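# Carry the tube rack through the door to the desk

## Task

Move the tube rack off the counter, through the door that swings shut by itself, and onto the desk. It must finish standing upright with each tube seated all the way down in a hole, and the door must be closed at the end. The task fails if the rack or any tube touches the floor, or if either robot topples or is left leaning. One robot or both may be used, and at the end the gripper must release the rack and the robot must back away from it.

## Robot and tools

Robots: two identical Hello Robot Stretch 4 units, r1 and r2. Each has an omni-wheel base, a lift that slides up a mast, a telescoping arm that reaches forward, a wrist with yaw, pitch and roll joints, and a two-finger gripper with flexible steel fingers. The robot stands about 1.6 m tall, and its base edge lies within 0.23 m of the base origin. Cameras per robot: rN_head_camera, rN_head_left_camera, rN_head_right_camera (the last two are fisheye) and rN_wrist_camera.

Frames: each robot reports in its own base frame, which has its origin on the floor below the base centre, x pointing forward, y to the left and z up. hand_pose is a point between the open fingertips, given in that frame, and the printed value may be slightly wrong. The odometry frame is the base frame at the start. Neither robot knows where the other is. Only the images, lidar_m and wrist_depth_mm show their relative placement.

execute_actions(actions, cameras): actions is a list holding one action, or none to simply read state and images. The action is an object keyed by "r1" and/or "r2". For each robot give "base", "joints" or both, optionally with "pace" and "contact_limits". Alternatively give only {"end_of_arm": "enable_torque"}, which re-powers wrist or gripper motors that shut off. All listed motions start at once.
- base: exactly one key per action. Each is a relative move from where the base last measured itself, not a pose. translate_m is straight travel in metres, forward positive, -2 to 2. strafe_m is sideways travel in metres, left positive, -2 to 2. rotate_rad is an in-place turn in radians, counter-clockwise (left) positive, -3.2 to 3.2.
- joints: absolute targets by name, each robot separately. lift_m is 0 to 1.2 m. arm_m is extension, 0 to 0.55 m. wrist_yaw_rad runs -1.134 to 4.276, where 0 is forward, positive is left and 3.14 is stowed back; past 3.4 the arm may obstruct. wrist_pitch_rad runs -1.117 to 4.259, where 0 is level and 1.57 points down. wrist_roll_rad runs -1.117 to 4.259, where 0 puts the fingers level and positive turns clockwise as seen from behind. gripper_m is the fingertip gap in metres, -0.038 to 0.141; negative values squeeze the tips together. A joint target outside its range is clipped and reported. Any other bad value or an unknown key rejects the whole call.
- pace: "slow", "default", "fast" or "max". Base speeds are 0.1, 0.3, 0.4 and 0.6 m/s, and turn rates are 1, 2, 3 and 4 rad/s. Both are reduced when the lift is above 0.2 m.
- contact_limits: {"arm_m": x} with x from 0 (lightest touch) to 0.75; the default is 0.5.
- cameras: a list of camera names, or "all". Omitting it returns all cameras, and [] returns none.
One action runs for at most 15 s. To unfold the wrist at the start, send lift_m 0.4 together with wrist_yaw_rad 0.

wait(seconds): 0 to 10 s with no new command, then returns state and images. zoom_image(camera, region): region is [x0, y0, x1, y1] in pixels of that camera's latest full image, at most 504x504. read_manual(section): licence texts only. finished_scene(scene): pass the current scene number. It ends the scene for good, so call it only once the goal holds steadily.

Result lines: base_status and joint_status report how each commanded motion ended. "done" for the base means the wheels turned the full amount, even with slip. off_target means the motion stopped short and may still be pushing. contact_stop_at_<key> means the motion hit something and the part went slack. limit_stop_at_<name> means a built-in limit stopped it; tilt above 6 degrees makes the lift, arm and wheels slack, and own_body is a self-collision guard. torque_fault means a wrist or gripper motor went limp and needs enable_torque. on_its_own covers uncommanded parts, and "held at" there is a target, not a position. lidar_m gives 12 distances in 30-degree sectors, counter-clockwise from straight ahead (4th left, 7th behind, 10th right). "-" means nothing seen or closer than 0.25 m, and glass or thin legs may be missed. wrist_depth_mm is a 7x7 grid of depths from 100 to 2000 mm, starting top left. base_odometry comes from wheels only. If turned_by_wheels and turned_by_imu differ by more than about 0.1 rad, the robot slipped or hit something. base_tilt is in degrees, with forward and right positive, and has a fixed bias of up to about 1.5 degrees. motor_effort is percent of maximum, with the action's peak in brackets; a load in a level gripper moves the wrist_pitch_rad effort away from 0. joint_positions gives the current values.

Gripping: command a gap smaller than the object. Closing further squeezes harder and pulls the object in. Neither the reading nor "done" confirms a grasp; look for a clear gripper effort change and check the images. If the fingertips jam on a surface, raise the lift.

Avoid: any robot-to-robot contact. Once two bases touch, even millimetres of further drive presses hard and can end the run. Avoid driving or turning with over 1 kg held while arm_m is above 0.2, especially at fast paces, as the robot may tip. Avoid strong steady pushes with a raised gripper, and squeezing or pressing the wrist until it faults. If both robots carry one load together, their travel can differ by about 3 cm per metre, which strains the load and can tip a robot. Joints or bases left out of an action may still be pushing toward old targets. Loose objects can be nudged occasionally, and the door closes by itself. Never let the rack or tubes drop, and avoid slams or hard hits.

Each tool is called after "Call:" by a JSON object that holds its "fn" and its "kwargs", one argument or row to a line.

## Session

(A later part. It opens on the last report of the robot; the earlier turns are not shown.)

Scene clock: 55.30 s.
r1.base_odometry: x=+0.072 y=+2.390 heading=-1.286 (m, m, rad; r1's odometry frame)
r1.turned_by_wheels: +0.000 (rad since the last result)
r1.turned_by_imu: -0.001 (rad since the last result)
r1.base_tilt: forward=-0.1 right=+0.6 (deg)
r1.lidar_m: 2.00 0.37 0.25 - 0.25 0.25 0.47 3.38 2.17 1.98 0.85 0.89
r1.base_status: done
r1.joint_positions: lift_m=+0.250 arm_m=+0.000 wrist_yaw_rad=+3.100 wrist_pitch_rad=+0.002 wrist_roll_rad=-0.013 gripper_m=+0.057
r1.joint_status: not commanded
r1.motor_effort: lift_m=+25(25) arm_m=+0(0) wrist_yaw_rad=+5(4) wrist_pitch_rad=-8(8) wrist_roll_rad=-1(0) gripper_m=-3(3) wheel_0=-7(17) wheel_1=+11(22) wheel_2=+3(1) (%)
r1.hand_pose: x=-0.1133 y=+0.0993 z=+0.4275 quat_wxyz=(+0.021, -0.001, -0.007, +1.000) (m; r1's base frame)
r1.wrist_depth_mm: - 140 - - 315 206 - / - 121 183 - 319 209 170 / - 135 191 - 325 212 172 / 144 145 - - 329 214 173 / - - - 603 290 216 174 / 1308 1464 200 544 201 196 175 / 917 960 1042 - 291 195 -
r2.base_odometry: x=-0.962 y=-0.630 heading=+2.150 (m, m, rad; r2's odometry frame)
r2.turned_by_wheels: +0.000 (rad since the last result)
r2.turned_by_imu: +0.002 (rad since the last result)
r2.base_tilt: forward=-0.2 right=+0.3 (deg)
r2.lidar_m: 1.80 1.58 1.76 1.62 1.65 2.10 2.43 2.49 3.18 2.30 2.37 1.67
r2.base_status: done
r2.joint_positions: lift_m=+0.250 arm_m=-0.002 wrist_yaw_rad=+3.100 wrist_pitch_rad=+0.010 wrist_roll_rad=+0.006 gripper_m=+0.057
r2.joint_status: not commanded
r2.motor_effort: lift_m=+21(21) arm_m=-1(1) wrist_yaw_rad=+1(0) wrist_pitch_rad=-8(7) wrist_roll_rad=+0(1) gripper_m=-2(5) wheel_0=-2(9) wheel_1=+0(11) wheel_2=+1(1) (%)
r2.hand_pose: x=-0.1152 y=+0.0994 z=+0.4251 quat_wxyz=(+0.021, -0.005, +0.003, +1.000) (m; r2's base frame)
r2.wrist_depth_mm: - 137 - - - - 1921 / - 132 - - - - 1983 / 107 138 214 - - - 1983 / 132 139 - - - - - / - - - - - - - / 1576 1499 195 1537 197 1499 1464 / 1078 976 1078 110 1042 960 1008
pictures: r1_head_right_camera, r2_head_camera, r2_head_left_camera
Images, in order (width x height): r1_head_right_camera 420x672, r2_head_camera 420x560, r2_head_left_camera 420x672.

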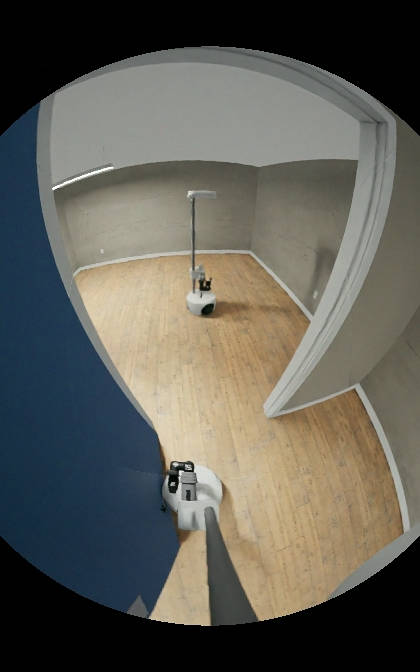

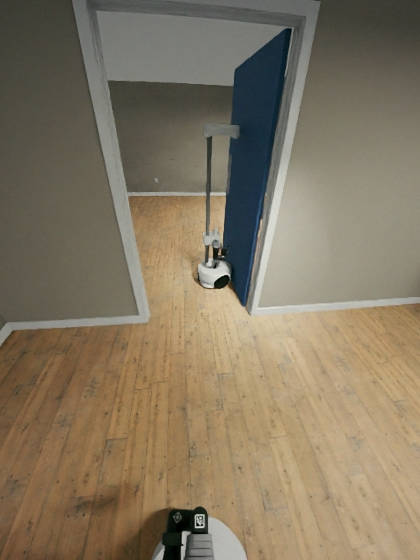

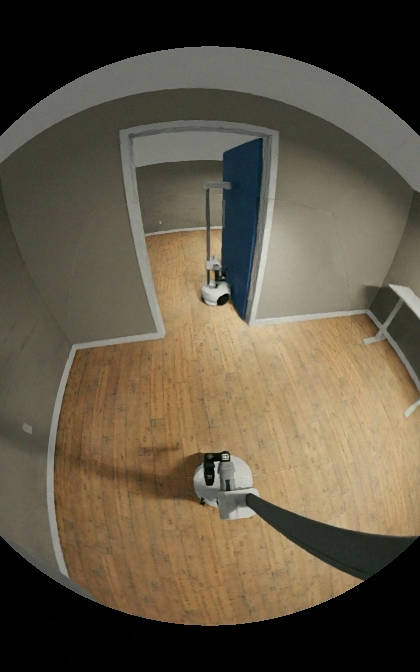

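Call:
{"fn": "execute_actions", "kwargs": {
  "actions": [
    {"r1":{"base":{"translate_m":-0.25},"pace":"slow"},"r2":{"base":{"rotate_rad":0.07}}}
  ],
  "cameras": []
}}

Call:
{"fn": "execute_actions", "kwargs": {
  "actions": [
    {"r2":{"base":{"translate_m":1.0}}}
  ],
  "cameras": ["r1_head_right_camera","r2_head_camera","r2_head_left_camera"]
}}

Scene clock: 61.10 s.
r1.base_odometry: x=+0.002 y=+2.630 heading=-1.286 (m, m, rad; r1's odometry frame)
r1.turned_by_wheels: +0.000 (rad since the last result)
r1.turned_by_imu: -0.002 (rad since the last result)
r1.base_tilt: forward=-0.1 right=+0.6 (deg)
r1.lidar_m: 2.24 0.32 0.25 - 0.25 0.26 3.88 3.41 2.23 2.01 1.25 1.04
r1.base_status: done
r1.joint_positions: lift_m=+0.250 arm_m=+0.000 wrist_yaw_rad=+3.100 wrist_pitch_rad=+0.002 wrist_roll_rad=-0.013 gripper_m=+0.057
r1.joint_status: not commanded
r1.motor_effort: lift_m=+24(25) arm_m=+0(0) wrist_yaw_rad=+3(3) wrist_pitch_rad=-8(9) wrist_roll_rad=+0(1) gripper_m=-4(2) wheel_0=-9(14) wheel_1=+0(9) wheel_2=+5(12) (%)
r1.hand_pose: x=-0.1133 y=+0.0993 z=+0.4275 quat_wxyz=(+0.021, -0.001, -0.007, +1.000) (m; r1's base frame)
r1.wrist_depth_mm: - 140 - - 342 211 - / - 122 183 - 345 214 169 / - 135 191 - 351 216 173 / 144 144 - - 362 219 174 / - - - - 307 220 175 / 1281 1430 200 1397 200 198 174 / 917 976 1042 - 309 198 -
r2.base_odometry: x=-0.962 y=-0.630 heading=+2.220 (m, m, rad; r2's odometry frame)
r2.turned_by_wheels: +0.069 (rad since the last result)
r2.turned_by_imu: +0.073 (rad since the last result)
r2.base_tilt: forward=-0.3 right=+0.3 (deg)
r2.lidar_m: 1.68 1.60 1.73 1.63 1.68 2.26 2.43 2.55 3.27 2.31 2.29 1.66
r2.base_status: done
r2.joint_positions: lift_m=+0.250 arm_m=-0.002 wrist_yaw_rad=+3.100 wrist_pitch_rad=+0.010 wrist_roll_rad=+0.006 gripper_m=+0.057
r2.joint_status: not commanded
r2.motor_effort: lift_m=+21(21) arm_m=+0(1) wrist_yaw_rad=-3(0) wrist_pitch_rad=-7(8) wrist_roll_rad=+0(0) gripper_m=+0(4) wheel_0=-3(6) wheel_1=-5(6) wheel_2=+0(10) (%)
r2.hand_pose: x=-0.1152 y=+0.0994 z=+0.4251 quat_wxyz=(+0.021, -0.005, +0.003, +1.000) (m; r2's base frame)
r2.wrist_depth_mm: - 137 - - - - - / - 132 - - - - - / 107 138 214 - - - - / 132 139 - - - - - / - - - - - - - / 1576 1576 195 1537 198 1499 1464 / 1060 991 1060 110 1060 960 1025
pictures: none
No camera images: the call's "cameras" was empty. Leave "cameras" out to get every camera's image.

Scene clock: 65.93 s.
r1.base_odometry: x=+0.002 y=+2.630 heading=-1.286 (m, m, rad; r1's odometry frame)
r1.turned_by_wheels: +0.000 (rad since the last result)
r1.turned_by_imu: -0.002 (rad since the last result)
r1.base_tilt: forward=-0.1 right=+0.6 (deg)
r1.lidar_m: 1.27 0.32 0.25 - 0.25 0.26 3.89 3.41 2.21 1.99 1.24 1.05
r1.base_status: not commanded
r1.joint_positions: lift_m=+0.250 arm_m=+0.000 wrist_yaw_rad=+3.100 wrist_pitch_rad=+0.002 wrist_roll_rad=-0.013 gripper_m=+0.057
r1.joint_status: not commanded
r1.motor_effort: lift_m=+24(25) arm_m=+0(0) wrist_yaw_rad=+2(3) wrist_pitch_rad=-7(11) wrist_roll_rad=-1(1) gripper_m=-4(4) wheel_0=-9(9) wheel_1=-1(1) wheel_2=+4(4) (%)
r1.hand_pose: x=-0.1133 y=+0.0993 z=+0.4275 quat_wxyz=(+0.021, -0.001, -0.007, +1.000) (m; r1's base frame)
r1.wrist_depth_mm: - 140 - - 342 211 - / - 121 183 - 347 214 170 / - 135 191 - 355 216 172 / 144 144 - - 357 219 174 / - - - - 306 220 174 / 1281 1397 200 1397 200 198 174 / 946 976 1042 - 309 197 -
r2.base_odometry: x=-1.567 y=+0.167 heading=+2.220 (m, m, rad; r2's odometry frame)
r2.turned_by_wheels: +0.000 (rad since the last result)
r2.turned_by_imu: -0.001 (rad since the last result)
r2.base_tilt: forward=-0.1 right=+0.3 (deg)
r2.lidar_m: 1.27 0.67 0.77 1.65 1.70 2.30 3.48 3.54 2.41 2.27 0.82 0.81
r2.base_status: done
r2.joint_positions: lift_m=+0.250 arm_m=-0.002 wrist_yaw_rad=+3.100 wrist_pitch_rad=+0.010 wrist_roll_rad=+0.006 gripper_m=+0.057
r2.joint_status: not commanded
r2.motor_effort: lift_m=+21(21) arm_m=-1(1) wrist_yaw_rad=-1(2) wrist_pitch_rad=-7(8) wrist_roll_rad=-1(0) gripper_m=-3(2) wheel_0=+3(9) wheel_1=+3(7) wheel_2=-1(13) (%)
r2.hand_pose: x=-0.1152 y=+0.0994 z=+0.4251 quat_wxyz=(+0.021, -0.005, +0.003, +1.000) (m; r2's base frame)
r2.wrist_depth_mm: - 137 - - - - - / - 132 - - - - - / 107 138 215 - - - - / 132 139 - - - - - / - - - - - - - / 1618 1537 195 1537 197 1464 1499 / 1078 991 1042 110 1025 960 1025
pictures: r1_head_right_camera, r2_head_camera, r2_head_left_camera
Images, in order (width x height): r1_head_right_camera 420x672, r2_head_camera 420x560, r2_head_left_camera 420x672.

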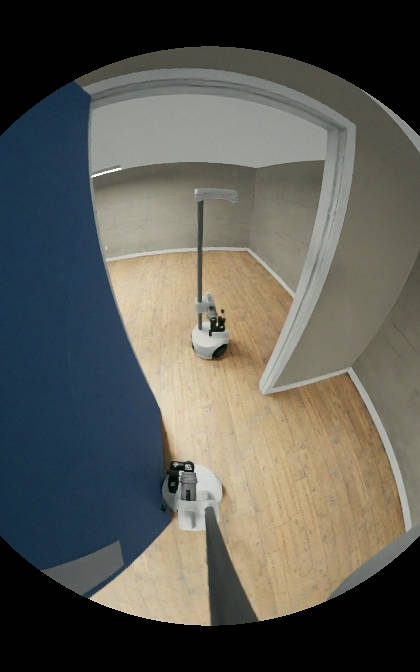

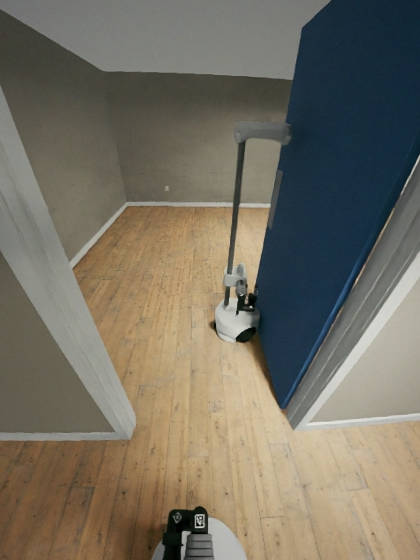

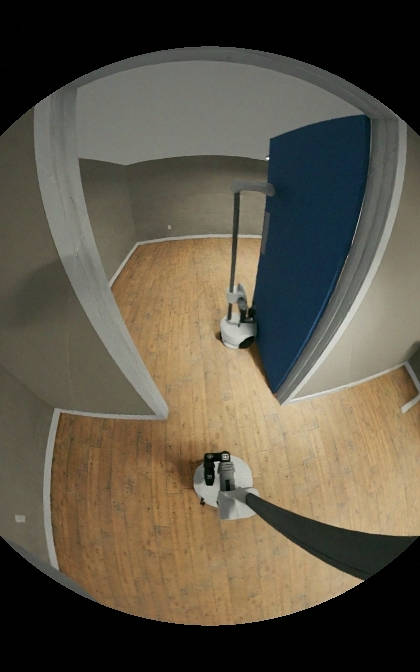

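Call:
{"fn": "execute_actions", "kwargs": {
  "actions": [
    {"r1":{"base":{"strafe_m":0.08},"pace":"slow"},"r2":{"base":{"strafe_m":-0.04}}}
  ],
  "cameras": []
}}

Call:
{"fn": "execute_actions", "kwargs": {
  "actions": [
    {"r2":{"base":{"translate_m":0.6}}}
  ],
  "cameras": ["r1_head_right_camera","r1_head_camera","r2_head_camera","r2_head_left_camera"]
}}

Scene clock: 69.73 s.
r1.base_odometry: x=+0.078 y=+2.652 heading=-1.286 (m, m, rad; r1's odometry frame)
r1.turned_by_wheels: +0.000 (rad since the last result)
r1.turned_by_imu: -0.001 (rad since the last result)
r1.base_tilt: forward=-0.2 right=+0.6 (deg)
r1.lidar_m: 1.27 0.29 0.25 - 0.25 0.27 3.92 3.56 2.29 2.10 1.24 1.11
r1.base_status: done
r1.joint_positions: lift_m=+0.250 arm_m=+0.000 wrist_yaw_rad=+3.100 wrist_pitch_rad=+0.002 wrist_roll_rad=-0.013 gripper_m=+0.057
r1.joint_status: not commanded
r1.motor_effort: lift_m=+24(24) arm_m=+0(0) wrist_yaw_rad=+4(4) wrist_pitch_rad=-8(9) wrist_roll_rad=+1(1) gripper_m=-3(3) wheel_0=-5(11) wheel_1=+8(14) wheel_2=+0(6) (%)
r1.hand_pose: x=-0.1133 y=+0.0993 z=+0.4275 quat_wxyz=(+0.021, -0.001, -0.007, +1.000) (m; r1's base frame)
r1.wrist_depth_mm: - 141 - - - 222 - / - 122 183 - - 227 174 / - 135 191 - - 232 176 / 144 144 - - - 233 177 / - - - - 357 236 178 / 1281 1464 200 1397 201 206 178 / 917 976 1060 - 359 205 -
r2.base_odometry: x=-1.535 y=+0.191 heading=+2.220 (m, m, rad; r2's odometry frame)
r2.turned_by_wheels: +0.000 (rad since the last result)
r2.turned_by_imu: +0.002 (rad since the last result)
r2.base_tilt: forward=-0.1 right=+0.4 (deg)
r2.lidar_m: 1.27 0.71 0.79 1.69 1.76 2.37 3.50 3.57 2.37 2.22 0.83 0.80
r2.base_status: done
r2.joint_positions: lift_m=+0.250 arm_m=-0.002 wrist_yaw_rad=+3.100 wrist_pitch_rad=+0.010 wrist_roll_rad=+0.006 gripper_m=+0.057
r2.joint_status: not commanded
r2.motor_effort: lift_m=+21(21) arm_m=-1(1) wrist_yaw_rad=-1(0) wrist_pitch_rad=-7(7) wrist_roll_rad=-1(1) gripper_m=-1(5) wheel_0=+1(8) wheel_1=-1(9) wheel_2=+0(3) (%)
r2.hand_pose: x=-0.1152 y=+0.0994 z=+0.4251 quat_wxyz=(+0.021, -0.005, +0.003, +1.000) (m; r2's base frame)
r2.wrist_depth_mm: - 137 - - - - - / - 132 - - - - - / 107 138 214 - - - - / 132 139 - - - - - / - - - - - - - / 1537 1537 195 1576 198 1499 1464 / 1078 991 1042 110 1042 976 1025
pictures: none
No camera images: the call's "cameras" was empty. Leave "cameras" out to get every camera's image.

Scene clock: 73.20 s.
r1.base_odometry: x=+0.078 y=+2.652 heading=-1.286 (m, m, rad; r1's odometry frame)
r1.turned_by_wheels: +0.000 (rad since the last result)
r1.turned_by_imu: -0.001 (rad since the last result)
r1.base_tilt: forward=-0.2 right=+0.6 (deg)
r1.lidar_m: 0.71 0.27 0.25 - 0.25 0.27 3.89 3.57 2.30 2.09 1.23 0.70
r1.base_status: not commanded
r1.joint_positions: lift_m=+0.250 arm_m=+0.000 wrist_yaw_rad=+3.100 wrist_pitch_rad=+0.002 wrist_roll_rad=-0.013 gripper_m=+0.057
r1.joint_status: not commanded
r1.motor_effort: lift_m=+25(25) arm_m=+0(0) wrist_yaw_rad=+3(4) wrist_pitch_rad=-9(9) wrist_roll_rad=+0(1) gripper_m=-3(2) wheel_0=-5(5) wheel_1=+8(8) wheel_2=+0(1) (%)
r1.hand_pose: x=-0.1133 y=+0.0993 z=+0.4275 quat_wxyz=(+0.021, -0.001, -0.007, +1.000) (m; r1's base frame)
r1.wrist_depth_mm: - 141 - - - 224 - / - 122 183 - - 228 174 / - 135 192 - - 231 176 / 144 144 - - - 233 177 / - - - - 355 236 178 / 1308 1430 200 1430 200 206 178 / 917 976 1042 - 359 205 -
r2.base_odometry: x=-1.898 y=+0.669 heading=+2.220 (m, m, rad; r2's odometry frame)
r2.turned_by_wheels: +0.000 (rad since the last result)
r2.turned_by_imu: -0.001 (rad since the last result)
r2.base_tilt: forward=-0.3 right=+0.3 (deg)
r2.lidar_m: 0.75 2.53 1.80 0.42 1.77 2.37 4.16 4.16 2.36 0.50 0.51 0.69
r2.base_status: done
r2.joint_positions: lift_m=+0.250 arm_m=-0.002 wrist_yaw_rad=+3.100 wrist_pitch_rad=+0.010 wrist_roll_rad=+0.006 gripper_m=+0.057
r2.joint_status: not commanded
r2.motor_effort: lift_m=+21(21) arm_m=-1(1) wrist_yaw_rad=-1(0) wrist_pitch_rad=-7(7) wrist_roll_rad=+0(1) gripper_m=+0(3) wheel_0=+1(9) wheel_1=+2(8) wheel_2=+1(11) (%)
r2.hand_pose: x=-0.1152 y=+0.0994 z=+0.4251 quat_wxyz=(+0.021, -0.005, +0.003, +1.000) (m; r2's base frame)
r2.wrist_depth_mm: - 137 - - - - - / - 132 - - - - - / 107 138 214 - - - - / 132 139 - - - - - / - - - - - - - / 1618 1576 195 1537 197 1464 1499 / 1042 991 1060 110 1042 976 1042
pictures: r1_head_camera, r1_head_right_camera, r2_head_camera, r2_head_left_camera
Images, in order (width x height): r1_head_camera 420x560, r1_head_right_camera 420x672, r2_head_camera 420x560, r2_head_left_camera 420x672.

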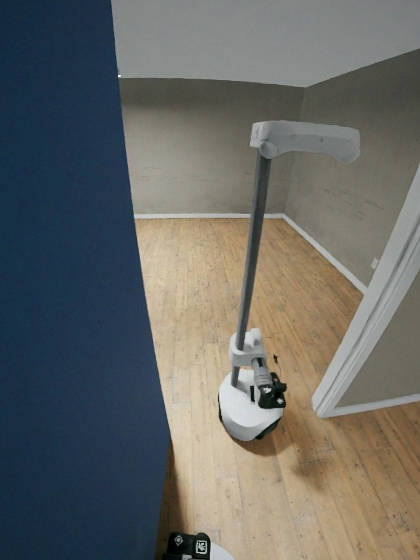

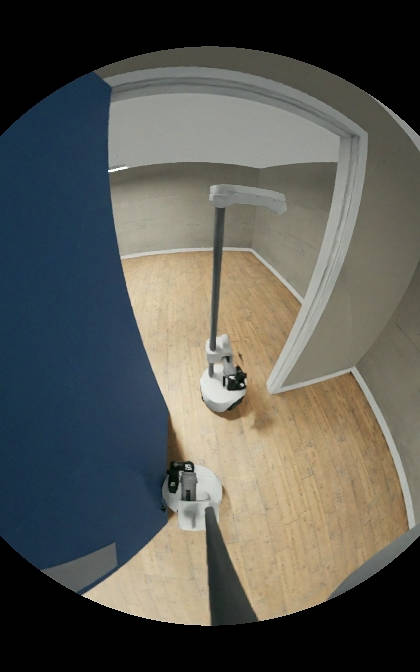

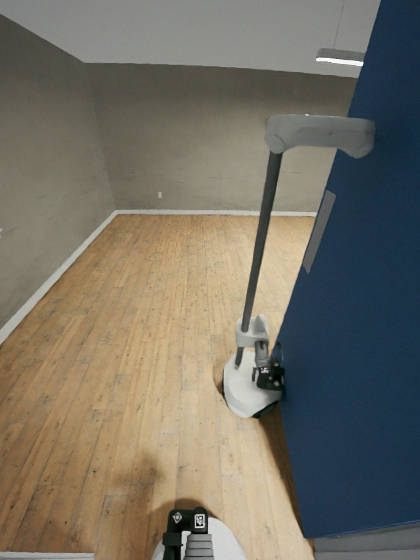

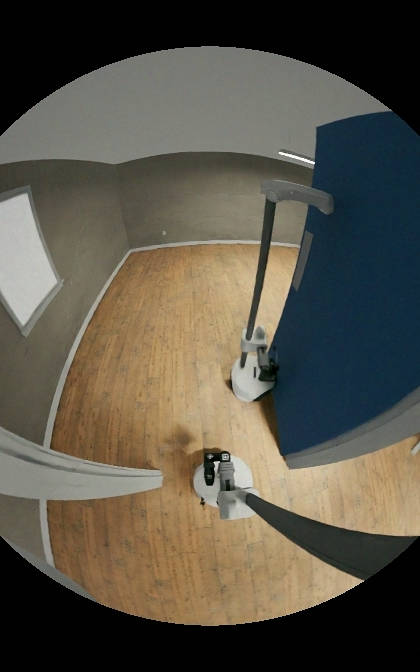

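Call:
{"fn": "execute_actions", "kwargs": {
  "actions": [
    {"r2":{"base":{"translate_m":0.2}}}
  ],
  "cameras": []
}}

Call:
{"fn": "execute_actions", "kwargs": {
  "actions": [
    {"r2":{"base":{"rotate_rad":0.8}}}
  ],
  "cameras": ["r2_head_left_camera","r2_head_right_camera"]
}}

Scene clock: 77.53 s.
r1.base_odometry: x=+0.078 y=+2.652 heading=-1.286 (m, m, rad; r1's odometry frame)
r1.turned_by_wheels: +0.000 (rad since the last result)
r1.turned_by_imu: -0.002 (rad since the last result)
r1.base_tilt: forward=-0.2 right=+0.6 (deg)
r1.lidar_m: 0.56 0.29 0.25 - 0.25 0.26 3.91 3.54 2.28 2.09 1.21 0.51
r1.base_status: not commanded
r1.joint_positions: lift_m=+0.250 arm_m=+0.000 wrist_yaw_rad=+3.100 wrist_pitch_rad=+0.002 wrist_roll_rad=-0.013 gripper_m=+0.057
r1.joint_status: not commanded
r1.motor_effort: lift_m=+25(24) arm_m=+0(0) wrist_yaw_rad=+4(3) wrist_pitch_rad=-11(8) wrist_roll_rad=+1(1) gripper_m=-3(2) wheel_0=-5(5) wheel_1=+9(9) wheel_2=+0(0) (%)
r1.hand_pose: x=-0.1133 y=+0.0993 z=+0.4275 quat_wxyz=(+0.021, -0.001, -0.007, +1.000) (m; r1's base frame)
r1.wrist_depth_mm: - 140 - - - 224 - / - 121 183 - - 228 173 / - 135 191 - - 231 176 / 144 145 - - - 234 177 / - - - - 355 236 178 / 1308 1430 200 1397 201 206 178 / 917 991 1042 - 362 205 -
r2.base_odometry: x=-2.019 y=+0.828 heading=+2.221 (m, m, rad; r2's odometry frame)
r2.turned_by_wheels: +0.000 (rad since the last result)
r2.turned_by_imu: +0.001 (rad since the last result)
r2.base_tilt: forward=-0.2 right=+0.3 (deg)
r2.lidar_m: 0.60 2.57 1.81 0.49 0.48 2.37 - 4.39 0.55 0.48 0.51 0.52
r2.base_status: done
r2.joint_positions: lift_m=+0.250 arm_m=-0.002 wrist_yaw_rad=+3.100 wrist_pitch_rad=+0.010 wrist_roll_rad=+0.006 gripper_m=+0.057
r2.joint_status: not commanded
r2.motor_effort: lift_m=+21(21) arm_m=+0(1) wrist_yaw_rad=-1(1) wrist_pitch_rad=-7(7) wrist_roll_rad=+0(0) gripper_m=-3(2) wheel_0=+1(8) wheel_1=+4(7) wheel_2=+1(11) (%)
r2.hand_pose: x=-0.1152 y=+0.0994 z=+0.4251 quat_wxyz=(+0.021, -0.005, +0.003, +1.000) (m; r2's base frame)
r2.wrist_depth_mm: - 137 - - - - - / - 132 - - - - - / 107 138 214 - - - - / 132 139 - - - - - / - - - - - - - / 1576 1537 194 1537 197 1464 1499 / 1060 976 1060 110 1042 960 1025
pictures: none
No camera images: the call's "cameras" was empty. Leave "cameras" out to get every camera's image.

Scene clock: 79.07 s.
r1.base_odometry: x=+0.078 y=+2.652 heading=-1.286 (m, m, rad; r1's odometry frame)
r1.turned_by_wheels: +0.000 (rad since the last result)
r1.turned_by_imu: -0.001 (rad since the last result)
r1.base_tilt: forward=-0.2 right=+0.6 (deg)
r1.lidar_m: 0.55 0.28 0.25 - 0.25 0.26 3.89 3.55 2.27 2.08 1.21 0.51
r1.base_status: not commanded
r1.joint_positions: lift_m=+0.250 arm_m=+0.000 wrist_yaw_rad=+3.100 wrist_pitch_rad=+0.002 wrist_roll_rad=-0.013 gripper_m=+0.057
r1.joint_status: not commanded
r1.motor_effort: lift_m=+25(24) arm_m=+0(0) wrist_yaw_rad=+4(5) wrist_pitch_rad=-8(8) wrist_roll_rad=-1(0) gripper_m=-4(4) wheel_0=-5(5) wheel_1=+9(9) wheel_2=+0(0) (%)
r1.hand_pose: x=-0.1133 y=+0.0993 z=+0.4275 quat_wxyz=(+0.021, -0.001, -0.007, +1.000) (m; r1's base frame)
r1.wrist_depth_mm: - 141 - - - 224 - / - 122 182 - - 228 174 / - 135 191 - - 231 175 / 144 144 - - - 234 177 / - - - - 353 236 178 / 1336 1430 200 1397 201 206 178 / 904 976 1060 - 359 206 -
r2.base_odometry: x=-2.019 y=+0.828 heading=+3.020 (m, m, rad; r2's odometry frame)
r2.turned_by_wheels: +0.800 (rad since the last result)
r2.turned_by_imu: +0.819 (rad since the last result)
r2.base_tilt: forward=-0.2 right=+0.3 (deg)
r2.lidar_m: 2.02 1.73 0.46 1.96 3.38 4.23 - 0.47 0.49 0.51 0.52 3.65
r2.base_status: done
r2.joint_positions: lift_m=+0.250 arm_m=-0.002 wrist_yaw_rad=+3.100 wrist_pitch_rad=+0.010 wrist_roll_rad=+0.006 gripper_m=+0.057
r2.joint_status: not commanded
r2.motor_effort: lift_m=+21(21) arm_m=-1(0) wrist_yaw_rad=+0(0) wrist_pitch_rad=-7(6) wrist_roll_rad=-1(1) gripper_m=-5(1) wheel_0=-2(10) wheel_1=-2(8) wheel_2=+0(7) (%)
r2.hand_pose: x=-0.1152 y=+0.0994 z=+0.4251 quat_wxyz=(+0.021, -0.005, +0.003, +1.000) (m; r2's base frame)
r2.wrist_depth_mm: - 137 - - - - - / - 132 - - - - - / 107 138 215 - - - - / 132 139 - - - - - / 574 - - - - - - / 574 1576 194 1537 198 1499 1464 / 580 946 1060 110 1042 976 1025
pictures: r2_head_left_camera, r2_head_right_camera
Images, in order (width x height): r2_head_left_camera 420x672, r2_head_right_camera 420x672.

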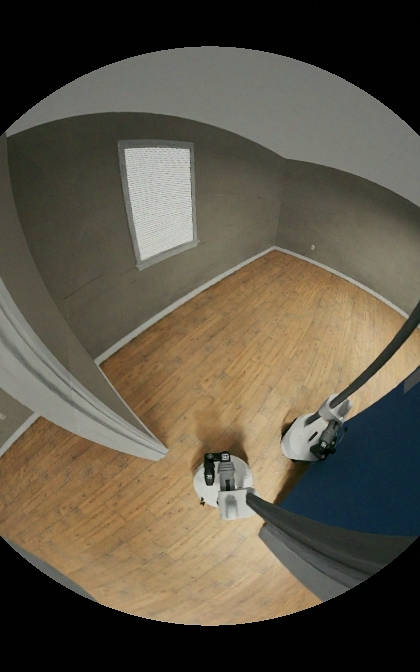

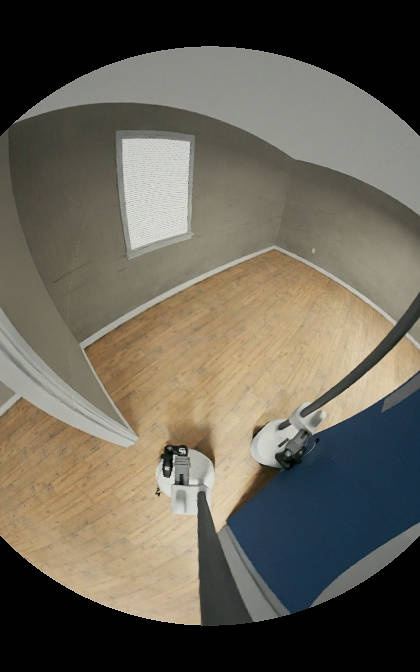

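Call:
{"fn": "execute_actions", "kwargs": {
  "actions": [
    {"r2":{"base":{"translate_m":1.2}}}
  ],
  "cameras": []
}}

Call:
{"fn": "execute_actions", "kwargs": {
  "actions": [
    {"r2":{"base":{"rotate_rad":-1.58}}}
  ],
  "cameras": ["r2_head_left_camera","r2_head_camera"]
}}

Scene clock: 86.07 s.
r1.base_odometry: x=+0.078 y=+2.652 heading=-1.286 (m, m, rad; r1's odometry frame)
r1.turned_by_wheels: +0.000 (rad since the last result)
r1.turned_by_imu: -0.003 (rad since the last result)
r1.base_tilt: forward=-0.2 right=+0.6 (deg)
r1.lidar_m: 4.86 0.28 0.25 - 0.25 0.27 3.90 3.55 2.29 0.98 1.23 1.11
r1.base_status: not commanded
r1.joint_positions: lift_m=+0.250 arm_m=+0.000 wrist_yaw_rad=+3.100 wrist_pitch_rad=+0.002 wrist_roll_rad=-0.013 gripper_m=+0.057
r1.joint_status: not commanded
r1.motor_effort: lift_m=+25(25) arm_m=+0(0) wrist_yaw_rad=+3(5) wrist_pitch_rad=-9(10) wrist_roll_rad=-2(0) gripper_m=-4(2) wheel_0=-5(5) wheel_1=+9(8) wheel_2=+0(0) (%)
r1.hand_pose: x=-0.1133 y=+0.0993 z=+0.4275 quat_wxyz=(+0.021, -0.001, -0.007, +1.000) (m; r1's base frame)
r1.wrist_depth_mm: - 141 - - - 224 - / - 122 183 - - 228 173 / - 135 191 - - 231 176 / 144 144 - - - 233 177 / - - - - 355 236 178 / 1281 1430 200 1430 202 206 179 / 904 991 1042 - 359 204 -
r2.base_odometry: x=-3.210 y=+0.973 heading=+3.021 (m, m, rad; r2's odometry frame)
r2.turned_by_wheels: +0.000 (rad since the last result)
r2.turned_by_imu: -0.001 (rad since the last result)
r2.base_tilt: forward=-0.1 right=+0.3 (deg)
r2.lidar_m: 1.03 0.86 0.86 1.06 0.94 0.94 1.58 1.00 1.16 4.28 3.64 1.92
r2.base_status: done
r2.joint_positions: lift_m=+0.250 arm_m=-0.002 wrist_yaw_rad=+3.100 wrist_pitch_rad=+0.010 wrist_roll_rad=+0.006 gripper_m=+0.057
r2.joint_status: not commanded
r2.motor_effort: lift_m=+21(21) arm_m=-1(1) wrist_yaw_rad=+0(0) wrist_pitch_rad=-7(7) wrist_roll_rad=+0(0) gripper_m=-4(3) wheel_0=+1(5) wheel_1=+3(7) wheel_2=+2(8) (%)
r2.hand_pose: x=-0.1152 y=+0.0994 z=+0.4251 quat_wxyz=(+0.021, -0.005, +0.003, +1.000) (m; r2's base frame)
r2.wrist_depth_mm: - 137 1808 - - 931 820 / - 132 1756 - - 931 809 / 107 138 214 - - 931 831 / 133 139 1808 - - 931 820 / 1229 1499 1808 - 1042 946 831 / 1008 1464 195 1537 198 946 820 / 960 976 1078 110 1042 904 831
pictures: none
No camera images: the call's "cameras" was empty. Leave "cameras" out to get every camera's image.

Scene clock: 88.13 s.
r1.base_odometry: x=+0.078 y=+2.652 heading=-1.286 (m, m, rad; r1's odometry frame)
r1.turned_by_wheels: +0.000 (rad since the last result)
r1.turned_by_imu: -0.001 (rad since the last result)
r1.base_tilt: forward=-0.2 right=+0.6 (deg)
r1.lidar_m: 4.86 0.29 0.25 - 0.25 0.28 3.91 3.58 2.27 1.00 1.22 1.12
r1.base_status: not commanded
r1.joint_positions: lift_m=+0.250 arm_m=+0.000 wrist_yaw_rad=+3.100 wrist_pitch_rad=+0.002 wrist_roll_rad=-0.013 gripper_m=+0.057
r1.joint_status: not commanded
r1.motor_effort: lift_m=+25(25) arm_m=+0(0) wrist_yaw_rad=+4(2) wrist_pitch_rad=-8(7) wrist_roll_rad=+0(0) gripper_m=-3(4) wheel_0=-5(5) wheel_1=+8(9) wheel_2=+0(0) (%)
r1.hand_pose: x=-0.1133 y=+0.0993 z=+0.4275 quat_wxyz=(+0.021, -0.001, -0.007, +1.000) (m; r1's base frame)
r1.wrist_depth_mm: - 141 - - - 224 - / - 121 183 - - 228 173 / - 135 192 - - 232 176 / 144 144 - - - 233 178 / - - - - 355 236 178 / 1308 1430 200 1397 200 207 178 / 917 960 1042 - 359 205 -
r2.base_odometry: x=-3.210 y=+0.973 heading=+1.441 (m, m, rad; r2's odometry frame)
r2.turned_by_wheels: -1.579 (rad since the last result)
r2.turned_by_imu: -1.617 (rad since the last result)
r2.base_tilt: forward=-0.2 right=+0.3 (deg)
r2.lidar_m: 4.32 3.64 1.99 1.03 0.86 0.87 1.04 0.95 0.96 1.57 1.00 1.11
r2.base_status: done
r2.joint_positions: lift_m=+0.250 arm_m=-0.001 wrist_yaw_rad=+3.100 wrist_pitch_rad=+0.010 wrist_roll_rad=+0.006 gripper_m=+0.057
r2.joint_status: not commanded
r2.motor_effort: lift_m=+21(21) arm_m=-1(1) wrist_yaw_rad=+0(1) wrist_pitch_rad=-7(8) wrist_roll_rad=-1(0) gripper_m=-4(5) wheel_0=+3(7) wheel_1=+2(8) wheel_2=+2(11) (%)
r2.hand_pose: x=-0.1152 y=+0.0994 z=+0.4251 quat_wxyz=(+0.021, -0.005, +0.003, +1.000) (m; r2's base frame)
r2.wrist_depth_mm: - 137 1397 1205 1008 891 788 / - 132 1308 1255 1025 891 798 / 107 138 215 1255 1042 891 788 / 132 139 1397 1255 1042 904 788 / 946 1098 1308 1229 976 904 788 / 960 1098 195 1229 198 891 788 / 946 991 1042 110 991 854 788
pictures: r2_head_camera, r2_head_left_camera
Images, in order (width x height): r2_head_camera 420x560, r2_head_left_camera 420x672.

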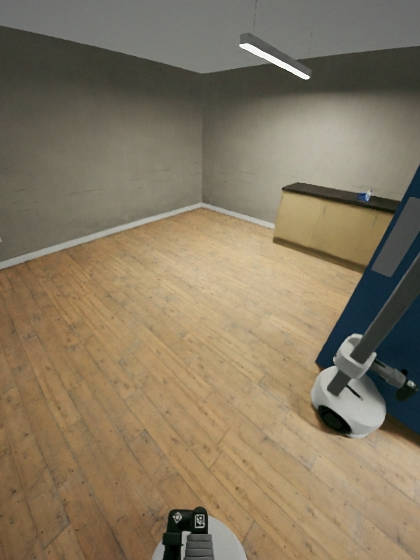

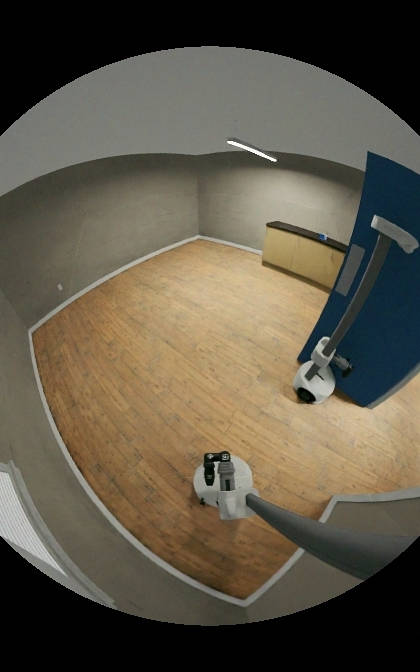

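Call:
{"fn": "execute_actions", "kwargs": {
  "actions": [
    {"r2":{"base":{"rotate_rad":0.785}}}
  ],
  "cameras": []
}}

Call:
{"fn": "execute_actions", "kwargs": {
  "actions": [
    {"r2":{"base":{"translate_m":0.6}}}
  ],
  "cameras": []
}}

Call:
{"fn": "execute_actions", "kwargs": {
  "actions": [
    {"r2":{"base":{"rotate_rad":-1.54},"joints":{"lift_m":0.4}}}
  ],
  "cameras": ["r2_head_left_camera","r2_head_camera"]
}}

Scene clock: 92.07 s.
r1.base_odometry: x=+0.078 y=+2.652 heading=-1.286 (m, m, rad; r1's odometry frame)
r1.turned_by_wheels: +0.000 (rad since the last result)
r1.turned_by_imu: -0.002 (rad since the last result)
r1.base_tilt: forward=-0.2 right=+0.7 (deg)
r1.lidar_m: 4.85 0.28 0.25 - 0.25 0.27 3.92 3.54 2.26 0.99 1.23 1.11
r1.base_status: not commanded
r1.joint_positions: lift_m=+0.250 arm_m=+0.000 wrist_yaw_rad=+3.100 wrist_pitch_rad=+0.002 wrist_roll_rad=-0.013 gripper_m=+0.057
r1.joint_status: not commanded
r1.motor_effort: lift_m=+25(24) arm_m=+0(0) wrist_yaw_rad=+4(3) wrist_pitch_rad=-9(8) wrist_roll_rad=+1(1) gripper_m=-3(2) wheel_0=-5(5) wheel_1=+9(9) wheel_2=+0(0) (%)
r1.hand_pose: x=-0.1133 y=+0.0993 z=+0.4275 quat_wxyz=(+0.021, -0.001, -0.007, +1.000) (m; r1's base frame)
r1.wrist_depth_mm: - 141 - - - 224 - / - 122 183 - - 229 173 / - 135 191 - - 230 175 / 143 144 - - - 234 177 / - - - - 353 235 178 / 1308 1430 200 1366 200 206 178 / 917 976 1060 - 359 206 -
r2.base_odometry: x=-3.210 y=+0.973 heading=+2.226 (m, m, rad; r2's odometry frame)
r2.turned_by_wheels: +0.784 (rad since the last result)
r2.turned_by_imu: +0.805 (rad since the last result)
r2.base_tilt: forward=-0.2 right=+0.3 (deg)
r2.lidar_m: 3.63 1.36 0.90 0.84 0.93 0.98 0.94 0.97 1.08 1.01 3.29 3.80
r2.base_status: done
r2.joint_positions: lift_m=+0.250 arm_m=-0.001 wrist_yaw_rad=+3.100 wrist_pitch_rad=+0.010 wrist_roll_rad=+0.006 gripper_m=+0.057
r2.joint_status: not commanded
r2.motor_effort: lift_m=+21(21) arm_m=-1(1) wrist_yaw_rad=+0(0) wrist_pitch_rad=-7(7) wrist_roll_rad=-1(1) gripper_m=-5(2) wheel_0=-4(8) wheel_1=-2(9) wheel_2=-1(9) (%)
r2.hand_pose: x=-0.1152 y=+0.0994 z=+0.4251 quat_wxyz=(+0.021, -0.005, +0.003, +1.000) (m; r2's base frame)
r2.wrist_depth_mm: - 137 1042 1078 1078 1118 1138 / - 132 1060 1060 1078 1138 1118 / 107 138 214 1060 1098 1118 1118 / 132 139 1060 1078 1118 1138 1138 / - 1060 1060 1098 1118 1138 1138 / 1576 1060 194 1118 198 1160 1118 / 1078 1008 1060 110 1042 976 1025
pictures: none
No camera images: the call's "cameras" was empty. Leave "cameras" out to get every camera's image.

Scene clock: 95.57 s.
r1.base_odometry: x=+0.078 y=+2.652 heading=-1.286 (m, m, rad; r1's odometry frame)
r1.turned_by_wheels: +0.000 (rad since the last result)
r1.turned_by_imu: -0.001 (rad since the last result)
r1.base_tilt: forward=-0.2 right=+0.7 (deg)
r1.lidar_m: 4.85 0.29 0.25 - 0.25 0.27 3.92 3.56 1.21 2.09 1.22 1.10
r1.base_status: not commanded
r1.joint_positions: lift_m=+0.250 arm_m=+0.000 wrist_yaw_rad=+3.100 wrist_pitch_rad=+0.002 wrist_roll_rad=-0.013 gripper_m=+0.057
r1.joint_status: not commanded
r1.motor_effort: lift_m=+24(24) arm_m=+0(0) wrist_yaw_rad=+4(3) wrist_pitch_rad=-9(8) wrist_roll_rad=+1(0) gripper_m=-3(6) wheel_0=-5(5) wheel_1=+8(9) wheel_2=+0(0) (%)
r1.hand_pose: x=-0.1133 y=+0.0993 z=+0.4275 quat_wxyz=(+0.021, -0.001, -0.007, +1.000) (m; r1's base frame)
r1.wrist_depth_mm: - 140 - - - 223 - / - 121 183 - - 227 173 / - 135 191 - - 231 175 / 144 144 - - - 234 177 / - - - - 355 235 178 / 1336 1430 200 1366 200 206 178 / 904 960 1042 - 357 205 -
r2.base_odometry: x=-3.576 y=+1.449 heading=+2.226 (m, m, rad; r2's odometry frame)
r2.turned_by_wheels: +0.000 (rad since the last result)
r2.turned_by_imu: +0.000 (rad since the last result)
r2.base_tilt: forward=-0.2 right=+0.4 (deg)
r2.lidar_m: 3.03 1.41 0.99 0.88 0.93 1.27 1.54 1.96 1.23 3.15 3.28 3.18
r2.base_status: done
r2.joint_positions: lift_m=+0.250 arm_m=-0.001 wrist_yaw_rad=+3.100 wrist_pitch_rad=+0.010 wrist_roll_rad=+0.006 gripper_m=+0.057
r2.joint_status: not commanded
r2.motor_effort: lift_m=+21(21) arm_m=-1(1) wrist_yaw_rad=+1(0) wrist_pitch_rad=-8(8) wrist_roll_rad=+0(0) gripper_m=-2(5) wheel_0=+1(1) wheel_1=+3(7) wheel_2=+0(8) (%)
r2.hand_pose: x=-0.1152 y=+0.0994 z=+0.4251 quat_wxyz=(+0.021, -0.005, +0.003, +1.000) (m; r2's base frame)
r2.wrist_depth_mm: - 137 1661 1708 1708 1618 1138 / - 132 1661 1708 1661 1537 1160 / 107 138 214 1756 1708 1661 1160 / 132 139 1661 1661 1661 1661 1182 / - - 1618 1618 1756 1618 1182 / 1499 1537 194 1537 198 1430 1160 / 1078 991 1060 110 1060 946 1008
pictures: none
No camera images: the call's "cameras" was empty. Leave "cameras" out to get every camera's image.

Scene clock: 97.60 s.
r1.base_odometry: x=+0.078 y=+2.652 heading=-1.286 (m, m, rad; r1's odometry frame)
r1.turned_by_wheels: +0.000 (rad since the last result)
r1.turned_by_imu: -0.001 (rad since the last result)
r1.base_tilt: forward=-0.2 right=+0.7 (deg)
r1.lidar_m: 4.86 0.29 0.25 - 0.25 0.26 3.90 3.53 1.21 2.09 1.24 1.11
r1.base_status: not commanded
r1.joint_positions: lift_m=+0.250 arm_m=+0.000 wrist_yaw_rad=+3.100 wrist_pitch_rad=+0.002 wrist_roll_rad=-0.013 gripper_m=+0.057
r1.joint_status: not commanded
r1.motor_effort: lift_m=+25(24) arm_m=+0(0) wrist_yaw_rad=+3(3) wrist_pitch_rad=-7(8) wrist_roll_rad=+1(2) gripper_m=-4(3) wheel_0=-5(5) wheel_1=+9(9) wheel_2=+0(0) (%)
r1.hand_pose: x=-0.1133 y=+0.0993 z=+0.4275 quat_wxyz=(+0.021, -0.001, -0.007, +1.000) (m; r1's base frame)
r1.wrist_depth_mm: - 140 - - - 224 - / - 121 183 - - 228 174 / - 135 191 - - 231 176 / 144 144 - - - 233 177 / - - - - 355 233 177 / 1308 1397 200 1366 200 206 178 / 917 976 1060 - 359 205 -
r2.base_odometry: x=-3.576 y=+1.449 heading=+0.687 (m, m, rad; r2's odometry frame)
r2.turned_by_wheels: -1.540 (rad since the last result)
r2.turned_by_imu: -1.576 (rad since the last result)
r2.base_tilt: forward=-0.1 right=+0.3 (deg)
r2.lidar_m: 3.14 3.24 3.15 3.02 1.34 0.97 0.87 0.94 1.32 1.55 1.87 1.22
r2.base_status: done
r2.joint_positions: lift_m=+0.400 arm_m=-0.001 wrist_yaw_rad=+3.100 wrist_pitch_rad=+0.010 wrist_roll_rad=+0.006 gripper_m=+0.057
r2.joint_status: all done
r2.motor_effort: lift_m=+23(25) arm_m=-1(1) wrist_yaw_rad=+0(3) wrist_pitch_rad=-7(7) wrist_roll_rad=+0(0) gripper_m=-6(3) wheel_0=+3(7) wheel_1=+2(10) wheel_2=+0(10) (%)
r2.hand_pose: x=-0.1151 y=+0.0994 z=+0.5750 quat_wxyz=(+0.021, -0.005, +0.003, +1.000) (m; r2's base frame)
r2.wrist_depth_mm: - 137 1025 1025 1060 1060 1098 / - 132 1025 1042 1060 1098 1118 / 107 138 215 1060 1078 1078 1098 / 132 139 1025 1060 1060 1118 1078 / 1025 1042 1042 1060 1098 1118 1118 / 1025 1042 194 1060 197 1078 1098 / 1042 1042 1060 110 1098 1118 1078
pictures: r2_head_camera, r2_head_left_camera
Images, in order (width x height): r2_head_camera 420x560, r2_head_left_camera 420x672.

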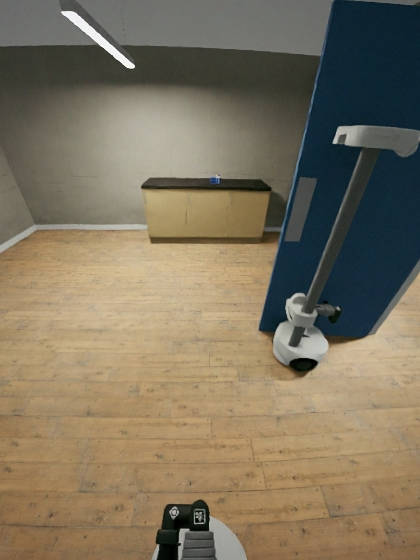

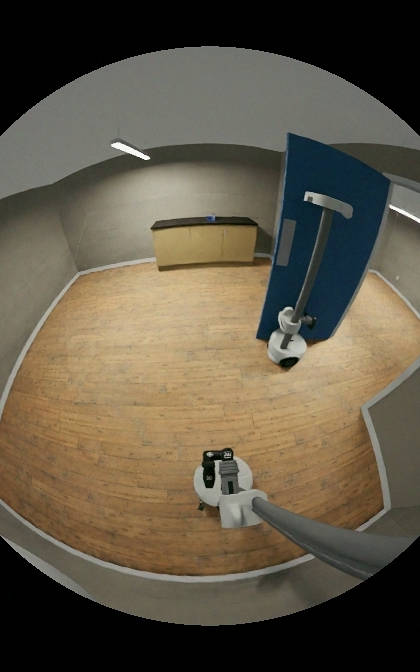

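Call:
{"fn": "execute_actions", "kwargs": {
  "actions": [
    {"r2":{"base":{"strafe_m":0.15}}}
  ],
  "cameras": []
}}

Call:
{"fn": "execute_actions", "kwargs": {
  "actions": [
    {"r2":{"base":{"translate_m":2.0}}}
  ],
  "cameras": []
}}

Call:
{"fn": "execute_actions", "kwargs": {
  "actions": [
    {"r2":{"base":{"translate_m":0.3},"joints":{"lift_m":0.95,"wrist_yaw_rad":0,"gripper_m":0.141,"wrist_pitch_rad":0.2}}}
  ],
  "cameras": ["r2_head_camera","r2_wrist_camera"]
}}

Scene clock: 101.90 s.
r1.base_odometry: x=+0.078 y=+2.652 heading=-1.286 (m, m, rad; r1's odometry frame)
r1.turned_by_wheels: +0.000 (rad since the last result)
r1.turned_by_imu: -0.002 (rad since the last result)
r1.base_tilt: forward=-0.2 right=+0.7 (deg)
r1.lidar_m: 4.86 0.30 0.25 - 0.25 0.26 3.89 3.54 1.30 2.08 1.24 1.11
r1.base_status: not commanded
r1.joint_positions: lift_m=+0.250 arm_m=+0.000 wrist_yaw_rad=+3.100 wrist_pitch_rad=+0.002 wrist_roll_rad=-0.013 gripper_m=+0.057
r1.joint_status: not commanded
r1.motor_effort: lift_m=+24(25) arm_m=+0(0) wrist_yaw_rad=+5(4) wrist_pitch_rad=-9(10) wrist_roll_rad=-1(0) gripper_m=-5(4) wheel_0=-5(5) wheel_1=+9(9) wheel_2=+0(1) (%)
r1.hand_pose: x=-0.1133 y=+0.0993 z=+0.4275 quat_wxyz=(+0.021, -0.001, -0.007, +1.000) (m; r1's base frame)
r1.wrist_depth_mm: - 140 - - - 224 - / - 122 183 - - 228 173 / - 135 192 - - 231 175 / 144 144 - - - 234 177 / - - - - 353 235 178 / 1308 1430 200 1397 200 206 178 / 917 976 1042 - 359 205 -
r2.base_odometry: x=-3.671 y=+1.565 heading=+0.687 (m, m, rad; r2's odometry frame)
r2.turned_by_wheels: +0.000 (rad since the last result)
r2.turned_by_imu: +0.002 (rad since the last result)
r2.base_tilt: forward=-0.2 right=+0.4 (deg)
r2.lidar_m: 3.12 3.92 3.00 2.87 1.37 0.98 0.89 0.93 1.32 1.68 1.41 1.29
r2.base_status: done
r2.joint_positions: lift_m=+0.400 arm_m=-0.001 wrist_yaw_rad=+3.100 wrist_pitch_rad=+0.010 wrist_roll_rad=+0.006 gripper_m=+0.057
r2.joint_status: not commanded
r2.motor_effort: lift_m=+23(23) arm_m=-1(1) wrist_yaw_rad=-1(1) wrist_pitch_rad=-7(7) wrist_roll_rad=-1(0) gripper_m=-2(4) wheel_0=+1(10) wheel_1=+1(11) wheel_2=+0(2) (%)
r2.hand_pose: x=-0.1151 y=+0.0994 z=+0.5750 quat_wxyz=(+0.021, -0.005, +0.003, +1.000) (m; r2's base frame)
r2.wrist_depth_mm: - 137 1042 1060 1060 1078 1098 / - 132 1042 1060 1060 1060 1098 / 107 138 214 1042 1078 1078 1098 / 132 139 1042 1078 1078 1118 1118 / 1025 1042 1060 1060 1078 1078 1118 / 1025 1042 195 1078 198 1098 1098 / 1025 1042 1060 110 1078 1098 1118
pictures: none
No camera images: the call's "cameras" was empty. Leave "cameras" out to get every camera's image.

Scene clock: 110.03 s.
r1.base_odometry: x=+0.078 y=+2.652 heading=-1.286 (m, m, rad; r1's odometry frame)
r1.turned_by_wheels: +0.000 (rad since the last result)
r1.turned_by_imu: -0.003 (rad since the last result)
r1.base_tilt: forward=-0.2 right=+0.7 (deg)
r1.lidar_m: 4.85 0.29 0.25 - 0.25 0.26 3.89 3.54 2.30 2.09 1.23 1.11
r1.base_status: not commanded
r1.joint_positions: lift_m=+0.250 arm_m=+0.000 wrist_yaw_rad=+3.100 wrist_pitch_rad=+0.002 wrist_roll_rad=-0.013 gripper_m=+0.057
r1.joint_status: not commanded
r1.motor_effort: lift_m=+24(25) arm_m=+0(0) wrist_yaw_rad=+2(3) wrist_pitch_rad=-9(8) wrist_roll_rad=+0(0) gripper_m=-4(1) wheel_0=-5(5) wheel_1=+9(9) wheel_2=+1(0) (%)
r1.hand_pose: x=-0.1133 y=+0.0993 z=+0.4275 quat_wxyz=(+0.021, -0.001, -0.007, +1.000) (m; r1's base frame)
r1.wrist_depth_mm: - 141 - - - 224 - / - 122 183 - - 227 173 / - 135 191 - - 230 176 / 144 144 - - - 233 177 / - - - - 355 234 177 / 1281 1430 200 1397 201 207 178 / 904 960 1060 - 357 206 -
r2.base_odometry: x=-2.124 y=+2.833 heading=+0.687 (m, m, rad; r2's odometry frame)
r2.turned_by_wheels: +0.000 (rad since the last result)
r2.turned_by_imu: -0.003 (rad since the last result)
r2.base_tilt: forward=-0.2 right=+0.5 (deg)
r2.lidar_m: 1.13 1.18 2.50 2.91 3.04 3.08 2.95 1.07 0.87 1.66 1.72 1.22
r2.base_status: done
r2.joint_positions: lift_m=+0.400 arm_m=-0.001 wrist_yaw_rad=+3.100 wrist_pitch_rad=+0.010 wrist_roll_rad=+0.006 gripper_m=+0.057
r2.joint_status: not commanded
r2.motor_effort: lift_m=+23(22) arm_m=-1(1) wrist_yaw_rad=+0(1) wrist_pitch_rad=-7(8) wrist_roll_rad=-1(1) gripper_m=-5(4) wheel_0=+1(6) wheel_1=+3(7) wheel_2=+0(12) (%)
r2.hand_pose: x=-0.1151 y=+0.0994 z=+0.5750 quat_wxyz=(+0.021, -0.005, +0.003, +1.000) (m; r2's base frame)
r2.wrist_depth_mm: - 137 - - - - - / - 132 - - - - - / 107 138 215 - - - - / 132 139 - - - - - / - - - - - - - / - - 194 - 198 1983 1983 / 1366 1308 1397 110 1366 1255 1336
pictures: none
No camera images: the call's "cameras" was empty. Leave "cameras" out to get every camera's image.

Scene clock: 113.13 s.
r1.base_odometry: x=+0.078 y=+2.652 heading=-1.286 (m, m, rad; r1's odometry frame)
r1.turned_by_wheels: +0.000 (rad since the last result)
r1.turned_by_imu: -0.001 (rad since the last result)
r1.base_tilt: forward=-0.2 right=+0.6 (deg)
r1.lidar_m: 4.87 0.27 0.25 - 0.25 0.27 3.90 3.56 2.29 2.09 1.24 1.10
r1.base_status: not commanded
r1.joint_positions: lift_m=+0.250 arm_m=+0.000 wrist_yaw_rad=+3.100 wrist_pitch_rad=+0.002 wrist_roll_rad=-0.013 gripper_m=+0.057
r1.joint_status: not commanded
r1.motor_effort: lift_m=+25(25) arm_m=+0(0) wrist_yaw_rad=+2(5) wrist_pitch_rad=-10(8) wrist_roll_rad=-1(0) gripper_m=-4(4) wheel_0=-5(5) wheel_1=+9(8) wheel_2=+0(0) (%)
r1.hand_pose: x=-0.1133 y=+0.0993 z=+0.4275 quat_wxyz=(+0.021, -0.001, -0.007, +1.000) (m; r1's base frame)
r1.wrist_depth_mm: - 141 - - - 224 - / - 122 183 - - 227 173 / - 135 191 - - 230 176 / 144 144 - - - 233 177 / - - - - 355 236 178 / 1281 1430 200 1430 201 206 178 / 917 976 1060 - 357 206 -
r2.base_odometry: x=-1.893 y=+3.023 heading=+0.688 (m, m, rad; r2's odometry frame)
r2.turned_by_wheels: +0.000 (rad since the last result)
r2.turned_by_imu: +0.001 (rad since the last result)
r2.base_tilt: forward=-0.3 right=+0.4 (deg)
r2.lidar_m: 0.82 0.87 2.10 2.91 3.02 3.36 3.28 1.08 1.25 1.65 1.28 0.90
r2.base_status: done
r2.joint_positions: lift_m=+0.950 arm_m=-0.001 wrist_yaw_rad=+0.001 wrist_pitch_rad=+0.202 wrist_roll_rad=+0.006 gripper_m=+0.141
r2.joint_status: all done
r2.motor_effort: lift_m=+23(24) arm_m=-1(1) wrist_yaw_rad=-3(9) wrist_pitch_rad=-6(6) wrist_roll_rad=+0(0) gripper_m=+0(3) wheel_0=+3(5) wheel_1=+3(7) wheel_2=+0(10) (%)
r2.hand_pose: x=+0.4521 y=-0.0873 z=+1.0699 quat_wxyz=(+0.995, +0.003, +0.101, +0.000) (m; r2's base frame)
r2.wrist_depth_mm: 1205 1229 1182 1182 1205 1205 1205 / 1205 1205 1229 1229 1229 1229 1255 / 1229 1255 1255 1255 1281 1308 1281 / 1182 1160 1138 1138 904 1138 1118 / 723 715 707 699 699 699 691 / 676 201 654 699 699 715 707 / 699 715 723 110 732 741 750
pictures: r2_head_camera, r2_wrist_camera
Images, in order (width x height): r2_head_camera 420x560, r2_wrist_camera 616x392.

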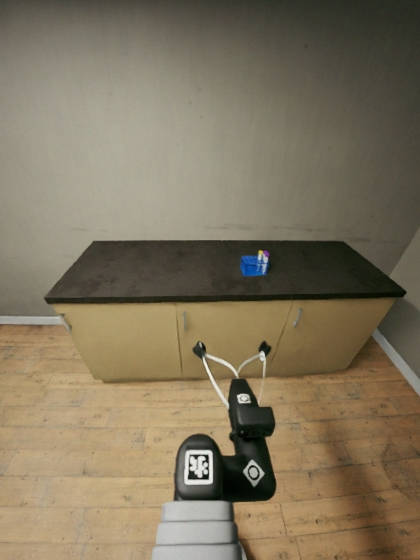

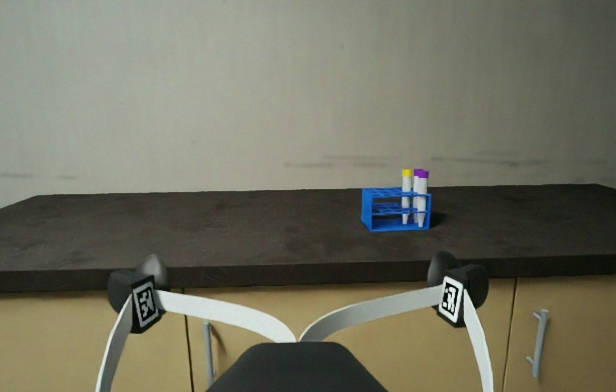

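Call:
{"fn": "execute_actions", "kwargs": {
  "actions": [
    {"r2":{"base":{"strafe_m":-0.235},"joints":{"lift_m":0.88,"arm_m":0.15}}}
  ],
  "cameras": ["r2_head_camera","r2_wrist_camera"]
}}

Scene clock: 116.97 s.
r1.base_odometry: x=+0.078 y=+2.652 heading=-1.286 (m, m, rad; r1's odometry frame)
r1.turned_by_wheels: +0.000 (rad since the last result)
r1.turned_by_imu: -0.002 (rad since the last result)
r1.base_tilt: forward=-0.2 right=+0.6 (deg)
r1.lidar_m: 4.86 0.30 0.25 - 0.25 0.28 3.91 3.54 2.28 2.08 1.24 1.10
r1.base_status: not commanded
r1.joint_positions: lift_m=+0.250 arm_m=+0.000 wrist_yaw_rad=+3.100 wrist_pitch_rad=+0.002 wrist_roll_rad=-0.013 gripper_m=+0.057
r1.joint_status: not commanded
r1.motor_effort: lift_m=+25(25) arm_m=+0(0) wrist_yaw_rad=+2(3) wrist_pitch_rad=-7(7) wrist_roll_rad=+0(0) gripper_m=-1(2) wheel_0=-5(5) wheel_1=+9(9) wheel_2=+0(0) (%)
r1.hand_pose: x=-0.1133 y=+0.0993 z=+0.4275 quat_wxyz=(+0.021, -0.001, -0.007, +1.000) (m; r1's base frame)
r1.wrist_depth_mm: - 141 - - - 223 - / - 121 183 - - 228 173 / - 135 191 - - 232 176 / 143 144 - - - 234 177 / - - - - 355 236 178 / 1255 1430 200 1430 201 206 179 / 904 991 1042 - 359 206 -
r2.base_odometry: x=-1.744 y=+2.842 heading=+0.688 (m, m, rad; r2's odometry frame)
r2.turned_by_wheels: +0.000 (rad since the last result)
r2.turned_by_imu: +0.002 (rad since the last result)
r2.base_tilt: forward=-0.4 right=+0.3 (deg)
r2.lidar_m: 0.83 0.87 1.18 3.17 3.25 3.35 3.28 0.94 1.25 1.42 1.49 0.90
r2.base_status: done
r2.joint_positions: lift_m=+0.880 arm_m=+0.149 wrist_yaw_rad=+0.000 wrist_pitch_rad=+0.202 wrist_roll_rad=+0.006 gripper_m=+0.141
r2.joint_status: all done
r2.motor_effort: lift_m=+13(22) arm_m=+4(3) wrist_yaw_rad=-2(3) wrist_pitch_rad=-7(7) wrist_roll_rad=-1(0) gripper_m=-3(1) wheel_0=+1(10) wheel_1=+0(11) wheel_2=+1(0) (%)
r2.hand_pose: x=+0.6028 y=-0.0874 z=+1.0006 quat_wxyz=(+0.995, +0.003, +0.101, +0.000) (m; r2's base frame)
r2.wrist_depth_mm: 1042 1042 1042 1042 1060 1060 1098 / 1078 1060 1078 1098 1060 1098 1078 / 1118 1118 1098 1118 1118 1138 1138 / 854 866 741 732 831 809 798 / 521 521 521 512 517 525 539 / 530 201 539 539 549 554 564 / 549 554 559 110 569 574 597
pictures: r2_head_camera, r2_wrist_camera
Images, in order (width x height): r2_head_camera 420x560, r2_wrist_camera 616x392.

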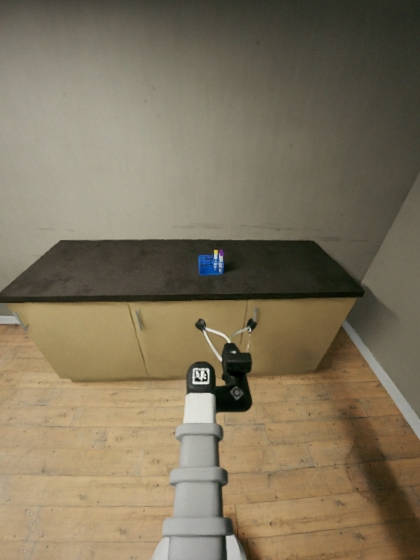

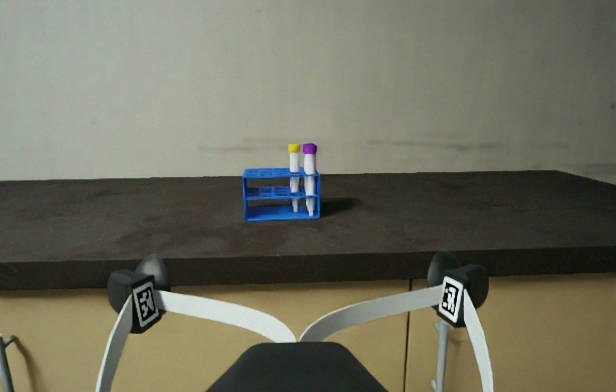

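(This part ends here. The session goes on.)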